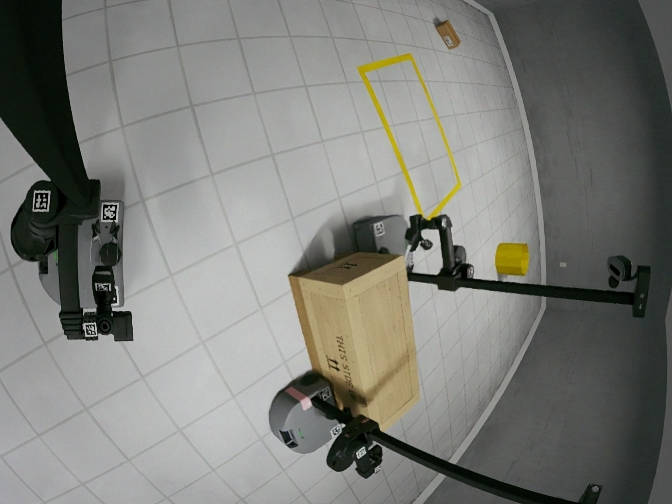

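Request:
{"op": "execute_actions", "data": {
  "actions": [
    {"r1":{"base":{"translate_m":-0.45}},"r2":{"base":{"rotate_rad":-0.47},"joints":{"head_tilt_rad":-1.1}}}
  ],
  "cameras": []
}}

Request:
{"op": "execute_actions", "data": {
  "actions": [
    {"r1":{"base":{"rotate_rad":-1.92}},"r2":{"base":{"translate_m":0.53}}}
  ],
  "cameras": []
}}

Request:
{"op": "execute_actions", "data": {
  "actions": [
    {"r1":{"base":{"translate_m":-1.0}},"r2":{"base":{"rotate_rad":0.715}}}
  ],
  "cameras": ["r2_head_camera","r2_nav_camera"]
}}

Scene clock: 210.40 s.
r1.base_odometry: x=+2.655 y=+1.808 heading=+0.423 (m, m, rad; r1's odometry frame)
r1.turned_by_wheels: +0.000 (rad since the last result)
r1.turned_by_imu: +0.001 (rad since the last result)
r1.base_tilt: forward=-2.0 right=-0.4 (deg)
r1.lidar_m: 0.55 0.57 0.79 2.61 2.64 1.52 3.28 3.34 2.32 2.15 2.18 1.65
r1.head_depth_mm: 1610 2025 1727 1515 1347 1219 1114 / 1910 1811 1730 1507 1351 1209 1103 / 2232 1871 1709 1502 1333 1210 - / 2327 1956 1662 1433 1328 1197 1127 / 2308 1950 1183 1089 1309 1193 1120 / 2293 1924 1177 1096 1312 1187 1107 / 2280 1911 1166 1094 1303 1185 1076
r1.base_status: done
r1.joint_positions: lift_m=+0.270 arm_m=-0.003 wrist_yaw_rad=+3.099 wrist_pitch_rad=-0.418 wrist_roll_rad=+0.017 gripper_m=+0.037 head_pan_rad=+0.001 head_tilt_rad=-1.093
r1.joint_status: not commanded
r1.motor_effort: left_wheel=+1(6) right_wheel=+0(7) lift_m=+19(19) arm_m=+0(0) wrist_yaw_rad=+1(0) wrist_pitch_rad=+7(7) wrist_roll_rad=+0(0) gripper_m=+1(1) head_pan_rad=+0(0) head_tilt_rad=-3(3) (%)
r1.hand_pose: x=-0.0117 y=+0.0820 z=+0.2828 quat_wxyz=(+0.163, +0.700, +0.131, +0.683) (m; r1's base frame)
r1.wrist_depth_mm: - - - - - - 629 / - - - - - - 644 / 903 919 924 924 934 859 633 / 712 725 751 716 721 715 630 / 580 587 - 579 612 597 593 / 501 506 - - 514 502 498 / 445 - - - 428 434 444
r2.base_odometry: x=-0.976 y=+0.218 heading=-1.990 (m, m, rad; r2's odometry frame)
r2.turned_by_wheels: -0.470 (rad since the last result)
r2.turned_by_imu: -0.477 (rad since the last result)
r2.base_tilt: forward=-1.1 right=+1.9 (deg)
r2.lidar_m: 0.81 0.78 3.83 1.97 1.61 1.60 1.76 2.76 3.84 3.86 3.14 3.12
r2.head_depth_mm: 1299 1491 1549 1437 1319 1219 1133 / 1099 1444 1464 1435 1319 1217 1130 / 1374 1414 1508 1424 1318 1209 - / 1366 1274 1525 1415 1306 1204 - / 1359 1227 1431 1403 1291 1197 - / 1895 1204 1253 1401 1287 1192 - / 1887 1192 1464 1390 1279 1187 1116
r2.base_status: done
r2.joint_positions: lift_m=+0.271 arm_m=-0.001 wrist_yaw_rad=+3.099 wrist_pitch_rad=-0.420 wrist_roll_rad=-0.020 gripper_m=+0.037 head_pan_rad=-0.007 head_tilt_rad=-1.087
r2.joint_status: all done
r2.motor_effort: left_wheel=+2(12) right_wheel=-1(6) lift_m=+13(13) arm_m=-1(0) wrist_yaw_rad=+1(1) wrist_pitch_rad=+7(7) wrist_roll_rad=+0(0) gripper_m=+0(0) head_pan_rad=+3(3) head_tilt_rad=-5(21) (%)
r2.hand_pose: x=-0.0117 y=+0.0795 z=+0.2829 quat_wxyz=(+0.161, +0.687, +0.135, +0.695) (m; r2's base frame)
r2.wrist_depth_mm: - - - - - - - / - - - - - - - / - - - 955 919 871 864 / 781 767 - 736 713 692 667 / 624 607 602 584 589 562 553 / 521 512 - 523 - 473 468 / 452 - - - 414 412 406
r3.base_odometry: x=-3.288 y=+0.340 heading=+2.115 (m, m, rad; r3's odometry frame)
r3.turned_by_wheels: +0.000 (rad since the last result)
r3.turned_by_imu: +0.000 (rad since the last result)
r3.base_tilt: forward=-0.7 right=+1.3 (deg)
r3.lidar_m: - - 0.15 0.24 2.72 3.45 4.41 3.34 2.24 2.08 2.11 -
r3.head_depth_mm: 1826 1645 1502 1384 1282 1186 1109 / 1835 1647 1498 1388 1267 1184 - / 1836 1656 1512 1398 913 858 - / 1851 1671 1521 1392 917 860 - / 1847 1673 1519 1397 913 861 - / 1847 1674 1538 1397 916 861 1137 / 1849 1447 1489 1404 923 871 1126
r3.base_status: not commanded
r3.joint_positions: lift_m=+0.270 arm_m=+0.001 wrist_yaw_rad=+3.100 wrist_pitch_rad=-0.418 wrist_roll_rad=+0.020 gripper_m=+0.037 head_pan_rad=+0.002 head_tilt_rad=-1.093
r3.joint_status: not commanded
r3.motor_effort: left_wheel=+0(0) right_wheel=+1(1) lift_m=+24(23) arm_m=+0(0) wrist_yaw_rad=-1(0) wrist_pitch_rad=+6(6) wrist_roll_rad=+0(0) gripper_m=-1(0) head_pan_rad=-2(2) head_tilt_rad=-4(5) (%)
r3.hand_pose: x=-0.0119 y=+0.0784 z=+0.2829 quat_wxyz=(+0.163, +0.701, +0.131, +0.682) (m; r3's base frame)
r3.wrist_depth_mm: - - - - 284 161 148 / - - - - 287 137 100 / 821 824 - 841 285 137 91 / 651 649 663 664 283 136 90 / 547 541 547 539 218 138 90 / 467 - - - 217 138 90 / - - - - 244 129 90
pictures: none
No camera images: the call's "cameras" was empty. Leave "cameras" out to get every camera's image.

Scene clock: 213.83 s.
r1.base_odometry: x=+2.655 y=+1.808 heading=-1.497 (m, m, rad; r1's odometry frame)
r1.turned_by_wheels: -1.920 (rad since the last result)
r1.turned_by_imu: -1.922 (rad since the last result)
r1.base_tilt: forward=-1.9 right=-0.6 (deg)
r1.lidar_m: 2.20 2.15 2.29 1.19 0.55 0.62 2.67 2.61 2.78 1.53 3.29 2.86
r1.head_depth_mm: 2419 1990 1743 1514 1343 1219 1103 / 2392 1946 1713 1509 1344 1212 1107 / 2303 1963 1702 1502 1334 1203 - / 2218 1961 1680 1497 1334 1198 1130 / 2170 1949 1683 1487 1322 1195 1122 / 2108 1936 1664 1475 1315 1191 1109 / 2019 1923 1659 1451 1311 1180 1074
r1.base_status: done
r1.joint_positions: lift_m=+0.270 arm_m=-0.003 wrist_yaw_rad=+3.099 wrist_pitch_rad=-0.418 wrist_roll_rad=+0.017 gripper_m=+0.037 head_pan_rad=+0.001 head_tilt_rad=-1.093
r1.joint_status: not commanded
r1.motor_effort: left_wheel=+2(9) right_wheel=-3(8) lift_m=+19(19) arm_m=+0(1) wrist_yaw_rad=+1(0) wrist_pitch_rad=+7(7) wrist_roll_rad=+0(0) gripper_m=+1(0) head_pan_rad=+0(1) head_tilt_rad=-3(3) (%)
r1.hand_pose: x=-0.0117 y=+0.0820 z=+0.2828 quat_wxyz=(+0.163, +0.700, +0.131, +0.683) (m; r1's base frame)
r1.wrist_depth_mm: 441 464 - - - - - / 471 508 - - - - - / 508 536 928 951 940 931 930 / 543 587 720 717 713 721 724 / 568 585 - 585 610 581 592 / 497 521 - - 503 503 508 / 440 - - - 427 442 435
r2.base_odometry: x=-1.192 y=-0.266 heading=-1.990 (m, m, rad; r2's odometry frame)
r2.turned_by_wheels: +0.000 (rad since the last result)
r2.turned_by_imu: -0.001 (rad since the last result)
r2.base_tilt: forward=-1.2 right=+1.8 (deg)
r2.lidar_m: 0.38 0.33 0.33 2.46 2.02 2.00 2.21 3.47 4.16 3.38 2.75 0.52
r2.head_depth_mm: 1976 1703 933 859 1290 1221 1133 / 1958 1742 1129 936 1271 1214 1131 / 1928 1727 1106 1226 1294 1209 - / 1925 1221 1105 1055 1306 1202 - / 1905 1711 1097 1008 1250 1202 - / 1888 1699 1090 995 1011 1192 - / 1873 1686 1082 989 921 1183 1117
r2.base_status: done
r2.joint_positions: lift_m=+0.271 arm_m=-0.001 wrist_yaw_rad=+3.099 wrist_pitch_rad=-0.420 wrist_roll_rad=-0.020 gripper_m=+0.037 head_pan_rad=-0.007 head_tilt_rad=-1.087
r2.joint_status: not commanded
r2.motor_effort: left_wheel=+2(15) right_wheel=-2(3) lift_m=+13(13) arm_m=-1(1) wrist_yaw_rad=+1(1) wrist_pitch_rad=+7(8) wrist_roll_rad=+0(0) gripper_m=+1(1) head_pan_rad=+3(3) head_tilt_rad=-6(6) (%)
r2.hand_pose: x=-0.0117 y=+0.0795 z=+0.2829 quat_wxyz=(+0.161, +0.687, +0.135, +0.695) (m; r2's base frame)
r2.wrist_depth_mm: - - - - - - 270 / - - - - - - 284 / - - - 944 928 884 298 / 791 769 - 728 708 662 316 / 620 608 610 582 591 426 336 / 520 514 - 522 - 446 360 / 452 - - - 417 411 387
r3.base_odometry: x=-3.288 y=+0.340 heading=+2.115 (m, m, rad; r3's odometry frame)
r3.turned_by_wheels: +0.000 (rad since the last result)
r3.turned_by_imu: +0.000 (rad since the last result)
r3.base_tilt: forward=-0.7 right=+1.2 (deg)
r3.lidar_m: - - 0.15 0.24 0.80 3.47 4.42 3.35 2.24 2.08 2.11 -
r3.head_depth_mm: 1834 1646 1507 1388 1275 1191 1111 / 1829 1644 1497 1384 1274 1176 - / 1831 1656 1508 1386 914 859 - / 1848 1666 1522 1399 917 864 - / 1858 1664 1515 1383 919 860 - / 1858 1673 1491 1402 919 862 1137 / 1864 1457 1389 1407 920 872 1121
r3.base_status: not commanded
r3.joint_positions: lift_m=+0.270 arm_m=+0.001 wrist_yaw_rad=+3.100 wrist_pitch_rad=-0.418 wrist_roll_rad=+0.020 gripper_m=+0.037 head_pan_rad=+0.002 head_tilt_rad=-1.093
r3.joint_status: not commanded
r3.motor_effort: left_wheel=+0(1) right_wheel=+1(1) lift_m=+23(23) arm_m=+0(1) wrist_yaw_rad=+0(1) wrist_pitch_rad=+6(6) wrist_roll_rad=+0(0) gripper_m=+0(0) head_pan_rad=-1(1) head_tilt_rad=-4(6) (%)
r3.hand_pose: x=-0.0119 y=+0.0784 z=+0.2829 quat_wxyz=(+0.163, +0.701, +0.131, +0.682) (m; r3's base frame)
r3.wrist_depth_mm: - - - - 285 161 148 / - 679 - - 286 137 100 / 825 639 - 783 286 136 91 / 668 657 656 649 284 136 90 / 547 544 548 544 218 138 90 / 467 - - - 217 138 90 / - - - - 244 129 90
pictures: none
No camera images: the call's "cameras" was empty. Leave "cameras" out to get every camera's image.

Scene clock: 218.83 s.
r1.base_odometry: x=+2.582 y=+2.805 heading=-1.497 (m, m, rad; r1's odometry frame)
r1.turned_by_wheels: +0.000 (rad since the last result)
r1.turned_by_imu: +0.000 (rad since the last result)
r1.base_tilt: forward=-2.0 right=-0.3 (deg)
r1.lidar_m: 3.12 0.52 0.28 0.30 5.09 2.27 1.75 1.71 1.81 2.62 1.73 3.96
r1.head_depth_mm: 2434 2003 1723 1518 1355 1214 1105 / 2389 2018 1718 1499 1343 1211 1108 / 2350 1973 1721 1497 1343 1208 - / 2330 1961 1675 1481 1332 1202 1126 / 2315 1936 1680 1481 1324 1189 1125 / 2304 1933 1662 1460 1320 1183 1112 / 2242 1902 1663 1468 1266 1022 1076
r1.base_status: done
r1.joint_positions: lift_m=+0.270 arm_m=-0.003 wrist_yaw_rad=+3.099 wrist_pitch_rad=-0.418 wrist_roll_rad=+0.017 gripper_m=+0.037 head_pan_rad=+0.001 head_tilt_rad=-1.093
r1.joint_status: not commanded
r1.motor_effort: left_wheel=+2(6) right_wheel=-2(10) lift_m=+19(19) arm_m=+1(1) wrist_yaw_rad=+2(2) wrist_pitch_rad=+7(7) wrist_roll_rad=+0(0) gripper_m=+0(1) head_pan_rad=+0(0) head_tilt_rad=-2(3) (%)
r1.hand_pose: x=-0.0117 y=+0.0820 z=+0.2828 quat_wxyz=(+0.163, +0.700, +0.131, +0.683) (m; r1's base frame)
r1.wrist_depth_mm: - - - 437 307 340 399 / - - 785 470 337 380 463 / 917 919 736 522 370 433 541 / 715 700 748 656 408 498 628 / 586 588 - 585 476 571 593 / 497 516 - - 516 502 509 / 441 - - - 428 439 442
r2.base_odometry: x=-1.192 y=-0.266 heading=-1.275 (m, m, rad; r2's odometry frame)
r2.turned_by_wheels: +0.715 (rad since the last result)
r2.turned_by_imu: +0.723 (rad since the last result)
r2.base_tilt: forward=-1.1 right=+1.8 (deg)
r2.lidar_m: 0.33 3.44 2.20 2.00 2.01 2.46 4.17 4.20 2.99 2.74 0.49 0.35
r2.head_depth_mm: 1967 1752 1123 1025 1148 1206 1137 / 1963 1734 1113 1020 1134 1212 1131 / 1941 1715 1107 1012 1122 1211 - / 1926 1721 1102 1003 1109 1201 - / 1906 1708 1533 1027 1258 1199 - / 1893 1692 1537 1394 1289 1188 - / 1880 1687 1515 1386 1282 1190 1110
r2.base_status: done
r2.joint_positions: lift_m=+0.271 arm_m=+0.000 wrist_yaw_rad=+3.099 wrist_pitch_rad=-0.420 wrist_roll_rad=-0.020 gripper_m=+0.037 head_pan_rad=-0.007 head_tilt_rad=-1.087
r2.joint_status: not commanded
r2.motor_effort: left_wheel=-3(13) right_wheel=+1(6) lift_m=+13(13) arm_m=-1(1) wrist_yaw_rad=+1(1) wrist_pitch_rad=+7(7) wrist_roll_rad=+0(0) gripper_m=+0(0) head_pan_rad=+3(3) head_tilt_rad=-5(5) (%)
r2.hand_pose: x=-0.0117 y=+0.0795 z=+0.2829 quat_wxyz=(+0.161, +0.687, +0.135, +0.695) (m; r2's base frame)
r2.wrist_depth_mm: - - - - - - - / - - - - - - - / - - - 939 907 890 859 / 782 771 - 723 709 688 676 / 631 613 600 589 594 562 556 / 517 516 - 521 - 470 468 / 454 - - - 419 411 407
r3.base_odometry: x=-3.288 y=+0.340 heading=+2.115 (m, m, rad; r3's odometry frame)
r3.turned_by_wheels: +0.000 (rad since the last result)
r3.turned_by_imu: +0.000 (rad since the last result)
r3.base_tilt: forward=-0.7 right=+1.3 (deg)
r3.lidar_m: - - 0.15 0.24 2.72 3.45 4.41 3.33 2.23 2.08 2.10 -
r3.head_depth_mm: 1813 1643 1304 1189 1259 1181 1114 / 1814 1645 1498 1303 1273 1177 - / 1841 1660 1500 1389 915 857 - / 1842 1650 1515 1387 915 860 - / 1847 1666 1523 1400 916 862 - / 1855 1672 1523 1402 920 863 1131 / 1859 1688 1536 1412 923 875 1131
r3.base_status: not commanded
r3.joint_positions: lift_m=+0.270 arm_m=+0.001 wrist_yaw_rad=+3.100 wrist_pitch_rad=-0.418 wrist_roll_rad=+0.020 gripper_m=+0.037 head_pan_rad=+0.002 head_tilt_rad=-1.093
r3.joint_status: not commanded
r3.motor_effort: left_wheel=+0(0) right_wheel=+2(1) lift_m=+24(23) arm_m=+0(0) wrist_yaw_rad=+0(0) wrist_pitch_rad=+6(6) wrist_roll_rad=+0(0) gripper_m=-1(1) head_pan_rad=-2(2) head_tilt_rad=-5(5) (%)
r3.hand_pose: x=-0.0119 y=+0.0784 z=+0.2829 quat_wxyz=(+0.163, +0.701, +0.131, +0.682) (m; r3's base frame)
r3.wrist_depth_mm: - - - - 284 161 148 / - 681 - - 287 137 100 / 793 581 - 820 286 136 90 / 653 635 624 658 284 136 90 / 543 545 547 545 219 138 90 / 463 - - - 216 138 90 / - - - - 242 129 90
pictures: r2_head_camera (sideways: a quarter turn clockwise sets it upright), r2_nav_camera (sideways: a quarter turn counterclockwise sets it upright)
Images, in order (width x height): r2_head_camera 896x504, r2_nav_camera 672x504.

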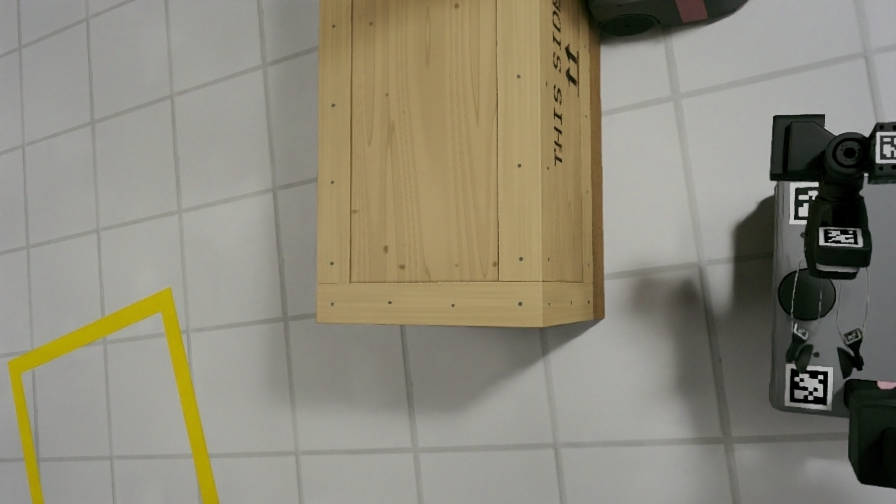

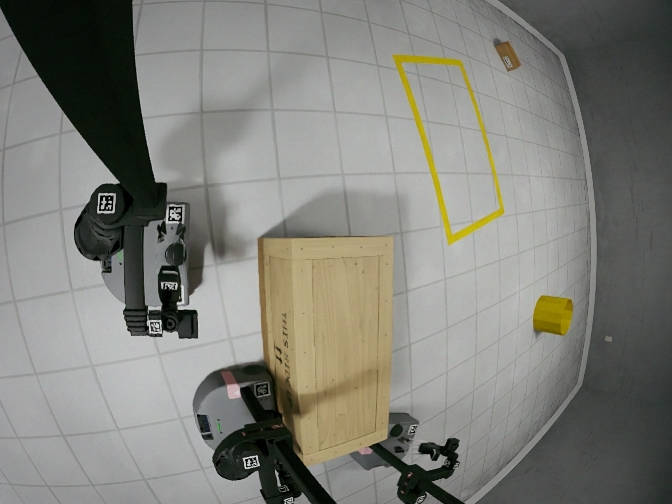

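Request:
{"op": "execute_actions", "data": {
  "actions": [
    {"r1":{"base":{"translate_m":-0.5}},"r2":{"base":{"translate_m":0.27}}}
  ],
  "cameras": []
}}

Request:
{"op": "execute_actions", "data": {
  "actions": [
    {"r1":{"base":{"rotate_rad":0.7}}}
  ],
  "cameras": ["r1_head_camera"]
}}

Scene clock: 224.43 s.
r1.base_odometry: x=+2.545 y=+3.304 heading=-1.497 (m, m, rad; r1's odometry frame)
r1.turned_by_wheels: +0.000 (rad since the last result)
r1.turned_by_imu: +0.001 (rad since the last result)
r1.base_tilt: forward=-2.1 right=-0.5 (deg)
r1.lidar_m: 3.58 0.65 0.72 4.92 3.86 1.67 1.28 1.26 1.33 1.94 2.01 4.19
r1.head_depth_mm: 2420 2015 1731 1518 1348 1216 1107 / 2373 1972 1717 1506 1341 1210 1099 / 2362 1966 1703 1506 1342 1207 - / 2323 1962 1700 1493 1336 1192 1130 / 2286 1933 1677 1478 1324 1192 1125 / 2308 1919 1661 1477 1313 1191 1109 / 2271 1926 1214 1093 1297 1181 1076
r1.base_status: done
r1.joint_positions: lift_m=+0.270 arm_m=-0.003 wrist_yaw_rad=+3.099 wrist_pitch_rad=-0.418 wrist_roll_rad=+0.017 gripper_m=+0.037 head_pan_rad=+0.001 head_tilt_rad=-1.093
r1.joint_status: not commanded
r1.motor_effort: left_wheel=+3(5) right_wheel=-2(10) lift_m=+18(19) arm_m=+0(0) wrist_yaw_rad=+1(1) wrist_pitch_rad=+7(7) wrist_roll_rad=+0(0) gripper_m=-1(1) head_pan_rad=+0(0) head_tilt_rad=-3(2) (%)
r1.hand_pose: x=-0.0117 y=+0.0820 z=+0.2828 quat_wxyz=(+0.163, +0.700, +0.131, +0.683) (m; r1's base frame)
r1.wrist_depth_mm: - - - - - - 574 / - - - - - 768 590 / 891 889 937 944 918 767 604 / 748 713 728 709 711 719 685 / 581 582 - 595 623 593 587 / 499 510 - - 513 493 500 / 440 - - - 424 431 434
r2.base_odometry: x=-1.113 y=-0.524 heading=-1.275 (m, m, rad; r2's odometry frame)
r2.turned_by_wheels: +0.000 (rad since the last result)
r2.turned_by_imu: -0.001 (rad since the last result)
r2.base_tilt: forward=-1.3 right=+1.8 (deg)
r2.lidar_m: - - 2.26 2.04 2.06 2.52 4.41 4.47 2.95 0.30 0.15 -
r2.head_depth_mm: 1972 1753 1592 1444 938 875 1121 / 1954 1741 1572 1440 935 870 1130 / 1944 1729 1554 1423 929 867 - / 1923 1706 1550 1409 924 856 - / 1910 1704 1536 1413 933 854 - / 1894 1684 1528 1397 1284 1192 - / 1880 1685 1533 1385 1284 1186 1116
r2.base_status: done
r2.joint_positions: lift_m=+0.271 arm_m=+0.000 wrist_yaw_rad=+3.099 wrist_pitch_rad=-0.420 wrist_roll_rad=-0.020 gripper_m=+0.037 head_pan_rad=-0.007 head_tilt_rad=-1.087
r2.joint_status: not commanded
r2.motor_effort: left_wheel=-3(9) right_wheel=+1(6) lift_m=+13(13) arm_m=-1(1) wrist_yaw_rad=+1(1) wrist_pitch_rad=+8(7) wrist_roll_rad=+0(0) gripper_m=+0(0) head_pan_rad=+3(3) head_tilt_rad=-5(6) (%)
r2.hand_pose: x=-0.0117 y=+0.0795 z=+0.2829 quat_wxyz=(+0.161, +0.687, +0.135, +0.695) (m; r2's base frame)
r2.wrist_depth_mm: - - - - - - - / - - - - - - - / - - - 940 902 873 88 / 803 770 - 729 702 656 89 / 629 613 601 583 598 136 91 / 521 521 - 520 - 137 92 / 452 - - - 418 131 93
r3.base_odometry: x=-3.288 y=+0.340 heading=+2.115 (m, m, rad; r3's odometry frame)
r3.turned_by_wheels: +0.000 (rad since the last result)
r3.turned_by_imu: +0.000 (rad since the last result)
r3.base_tilt: forward=-0.8 right=+1.3 (deg)
r3.lidar_m: - - 0.15 0.25 2.72 3.44 4.41 3.34 2.24 2.08 0.84 -
r3.head_depth_mm: 1822 1653 1496 1379 1277 1188 1114 / 1830 1653 1503 1377 1269 1176 - / 1860 1660 1514 1389 911 858 - / 1841 1652 1515 1391 915 862 - / 1832 1674 1522 1396 918 857 - / 1866 1664 1524 1399 920 863 1130 / 1869 1675 1522 1407 920 874 1120
r3.base_status: not commanded
r3.joint_positions: lift_m=+0.270 arm_m=+0.001 wrist_yaw_rad=+3.100 wrist_pitch_rad=-0.418 wrist_roll_rad=+0.020 gripper_m=+0.037 head_pan_rad=+0.002 head_tilt_rad=-1.093
r3.joint_status: not commanded
r3.motor_effort: left_wheel=+1(1) right_wheel=+2(1) lift_m=+24(23) arm_m=+0(0) wrist_yaw_rad=+0(0) wrist_pitch_rad=+6(6) wrist_roll_rad=+0(0) gripper_m=-1(1) head_pan_rad=-1(2) head_tilt_rad=-5(5) (%)
r3.hand_pose: x=-0.0119 y=+0.0784 z=+0.2829 quat_wxyz=(+0.163, +0.701, +0.131, +0.682) (m; r3's base frame)
r3.wrist_depth_mm: - - - - 283 161 148 / - - - 684 287 137 100 / 818 824 - 564 287 136 90 / 659 663 659 608 284 136 90 / 538 544 548 537 217 139 90 / 466 - - - 216 138 90 / - - - - 242 129 90
pictures: none
No camera images: the call's "cameras" was empty. Leave "cameras" out to get every camera's image.

Scene clock: 226.13 s.
r1.base_odometry: x=+2.545 y=+3.304 heading=-0.797 (m, m, rad; r1's odometry frame)
r1.turned_by_wheels: +0.700 (rad since the last result)
r1.turned_by_imu: +0.702 (rad since the last result)
r1.base_tilt: forward=-1.9 right=-0.4 (deg)
r1.lidar_m: 0.65 4.02 4.80 2.56 1.47 1.26 1.26 1.44 2.46 2.01 4.10 0.65
r1.head_depth_mm: 2408 2009 1730 1519 1356 1216 1107 / 2400 1476 1676 1492 1342 1212 1103 / 2358 1394 1202 1426 1344 1201 - / 1509 1385 1197 1274 1334 1198 1129 / 1499 1719 1188 1399 1317 1193 1130 / 2120 1147 1190 1391 1319 1187 1111 / 2266 1805 1392 1437 1307 1177 1075
r1.base_status: done
r1.joint_positions: lift_m=+0.270 arm_m=-0.003 wrist_yaw_rad=+3.099 wrist_pitch_rad=-0.418 wrist_roll_rad=+0.017 gripper_m=+0.037 head_pan_rad=+0.001 head_tilt_rad=-1.093
r1.joint_status: not commanded
r1.motor_effort: left_wheel=-1(6) right_wheel=+3(10) lift_m=+19(19) arm_m=+0(0) wrist_yaw_rad=+2(1) wrist_pitch_rad=+7(7) wrist_roll_rad=+0(0) gripper_m=+0(0) head_pan_rad=+0(0) head_tilt_rad=-2(3) (%)
r1.hand_pose: x=-0.0117 y=+0.0820 z=+0.2828 quat_wxyz=(+0.163, +0.700, +0.131, +0.683) (m; r1's base frame)
r1.wrist_depth_mm: - - - - - - - / - - - - - - - / 896 907 911 916 917 935 941 / 717 708 704 711 718 731 726 / 587 596 - 582 617 586 589 / 500 514 - - 523 494 508 / 443 - - - 432 437 430
r2.base_odometry: x=-1.113 y=-0.524 heading=-1.275 (m, m, rad; r2's odometry frame)
r2.turned_by_wheels: +0.000 (rad since the last result)
r2.turned_by_imu: +0.000 (rad since the last result)
r2.base_tilt: forward=-1.2 right=+1.8 (deg)
r2.lidar_m: - - 2.25 2.05 2.06 2.51 4.45 4.47 2.95 0.30 0.15 -
r2.head_depth_mm: 1966 1760 1579 1441 938 877 1124 / 1955 1738 1576 1422 938 875 1128 / 1938 1729 1555 1417 928 868 - / 1919 1719 1551 1411 925 856 - / 1905 1695 1546 1406 933 860 - / 1885 1684 1534 1399 1290 1189 - / 1883 1689 1517 1384 1279 1186 1112
r2.base_status: not commanded
r2.joint_positions: lift_m=+0.271 arm_m=+0.000 wrist_yaw_rad=+3.099 wrist_pitch_rad=-0.420 wrist_roll_rad=-0.020 gripper_m=+0.037 head_pan_rad=-0.007 head_tilt_rad=-1.087
r2.joint_status: not commanded
r2.motor_effort: left_wheel=-3(3) right_wheel=+2(1) lift_m=+13(13) arm_m=-1(0) wrist_yaw_rad=+1(1) wrist_pitch_rad=+7(7) wrist_roll_rad=+0(0) gripper_m=+0(0) head_pan_rad=+3(4) head_tilt_rad=-5(6) (%)
r2.hand_pose: x=-0.0117 y=+0.0795 z=+0.2829 quat_wxyz=(+0.161, +0.687, +0.135, +0.695) (m; r2's base frame)
r2.wrist_depth_mm: - - - - - - - / - - - - - - - / - - - 948 921 882 88 / 786 760 - 728 707 662 89 / 627 607 599 585 589 136 90 / 520 512 - 527 - 137 92 / 453 - - - 414 131 93
r3.base_odometry: x=-3.288 y=+0.340 heading=+2.115 (m, m, rad; r3's odometry frame)
r3.turned_by_wheels: +0.000 (rad since the last result)
r3.turned_by_imu: +0.000 (rad since the last result)
r3.base_tilt: forward=-0.7 right=+1.2 (deg)
r3.lidar_m: - - 0.15 0.24 2.72 3.46 4.42 3.35 2.24 2.08 0.94 -
r3.head_depth_mm: 1826 1644 1506 1386 1276 1192 1111 / 1831 1655 1515 1384 1263 1180 - / 1820 1659 1514 1389 917 857 - / 1831 1662 1515 1391 915 861 - / 1856 1667 1515 1395 916 864 - / 1843 1665 1522 1400 921 861 1132 / 1859 1669 1527 1403 921 872 1121
r3.base_status: not commanded
r3.joint_positions: lift_m=+0.270 arm_m=+0.001 wrist_yaw_rad=+3.100 wrist_pitch_rad=-0.418 wrist_roll_rad=+0.020 gripper_m=+0.037 head_pan_rad=+0.002 head_tilt_rad=-1.093
r3.joint_status: not commanded
r3.motor_effort: left_wheel=+1(1) right_wheel=+1(1) lift_m=+24(23) arm_m=+0(0) wrist_yaw_rad=+0(0) wrist_pitch_rad=+6(6) wrist_roll_rad=+0(0) gripper_m=+0(1) head_pan_rad=-1(2) head_tilt_rad=-5(5) (%)
r3.hand_pose: x=-0.0119 y=+0.0784 z=+0.2829 quat_wxyz=(+0.163, +0.701, +0.131, +0.682) (m; r3's base frame)
r3.wrist_depth_mm: - - - - 284 161 148 / - - - 681 287 137 100 / 832 826 - 560 286 136 90 / 661 655 654 610 283 136 90 / 540 543 543 548 218 139 90 / 467 - - - 217 138 90 / - - - - 242 129 90
pictures: r1_head_camera (sideways: a quarter turn clockwise sets it upright)
Images, in order (width x height): r1_head_camera 896x504.

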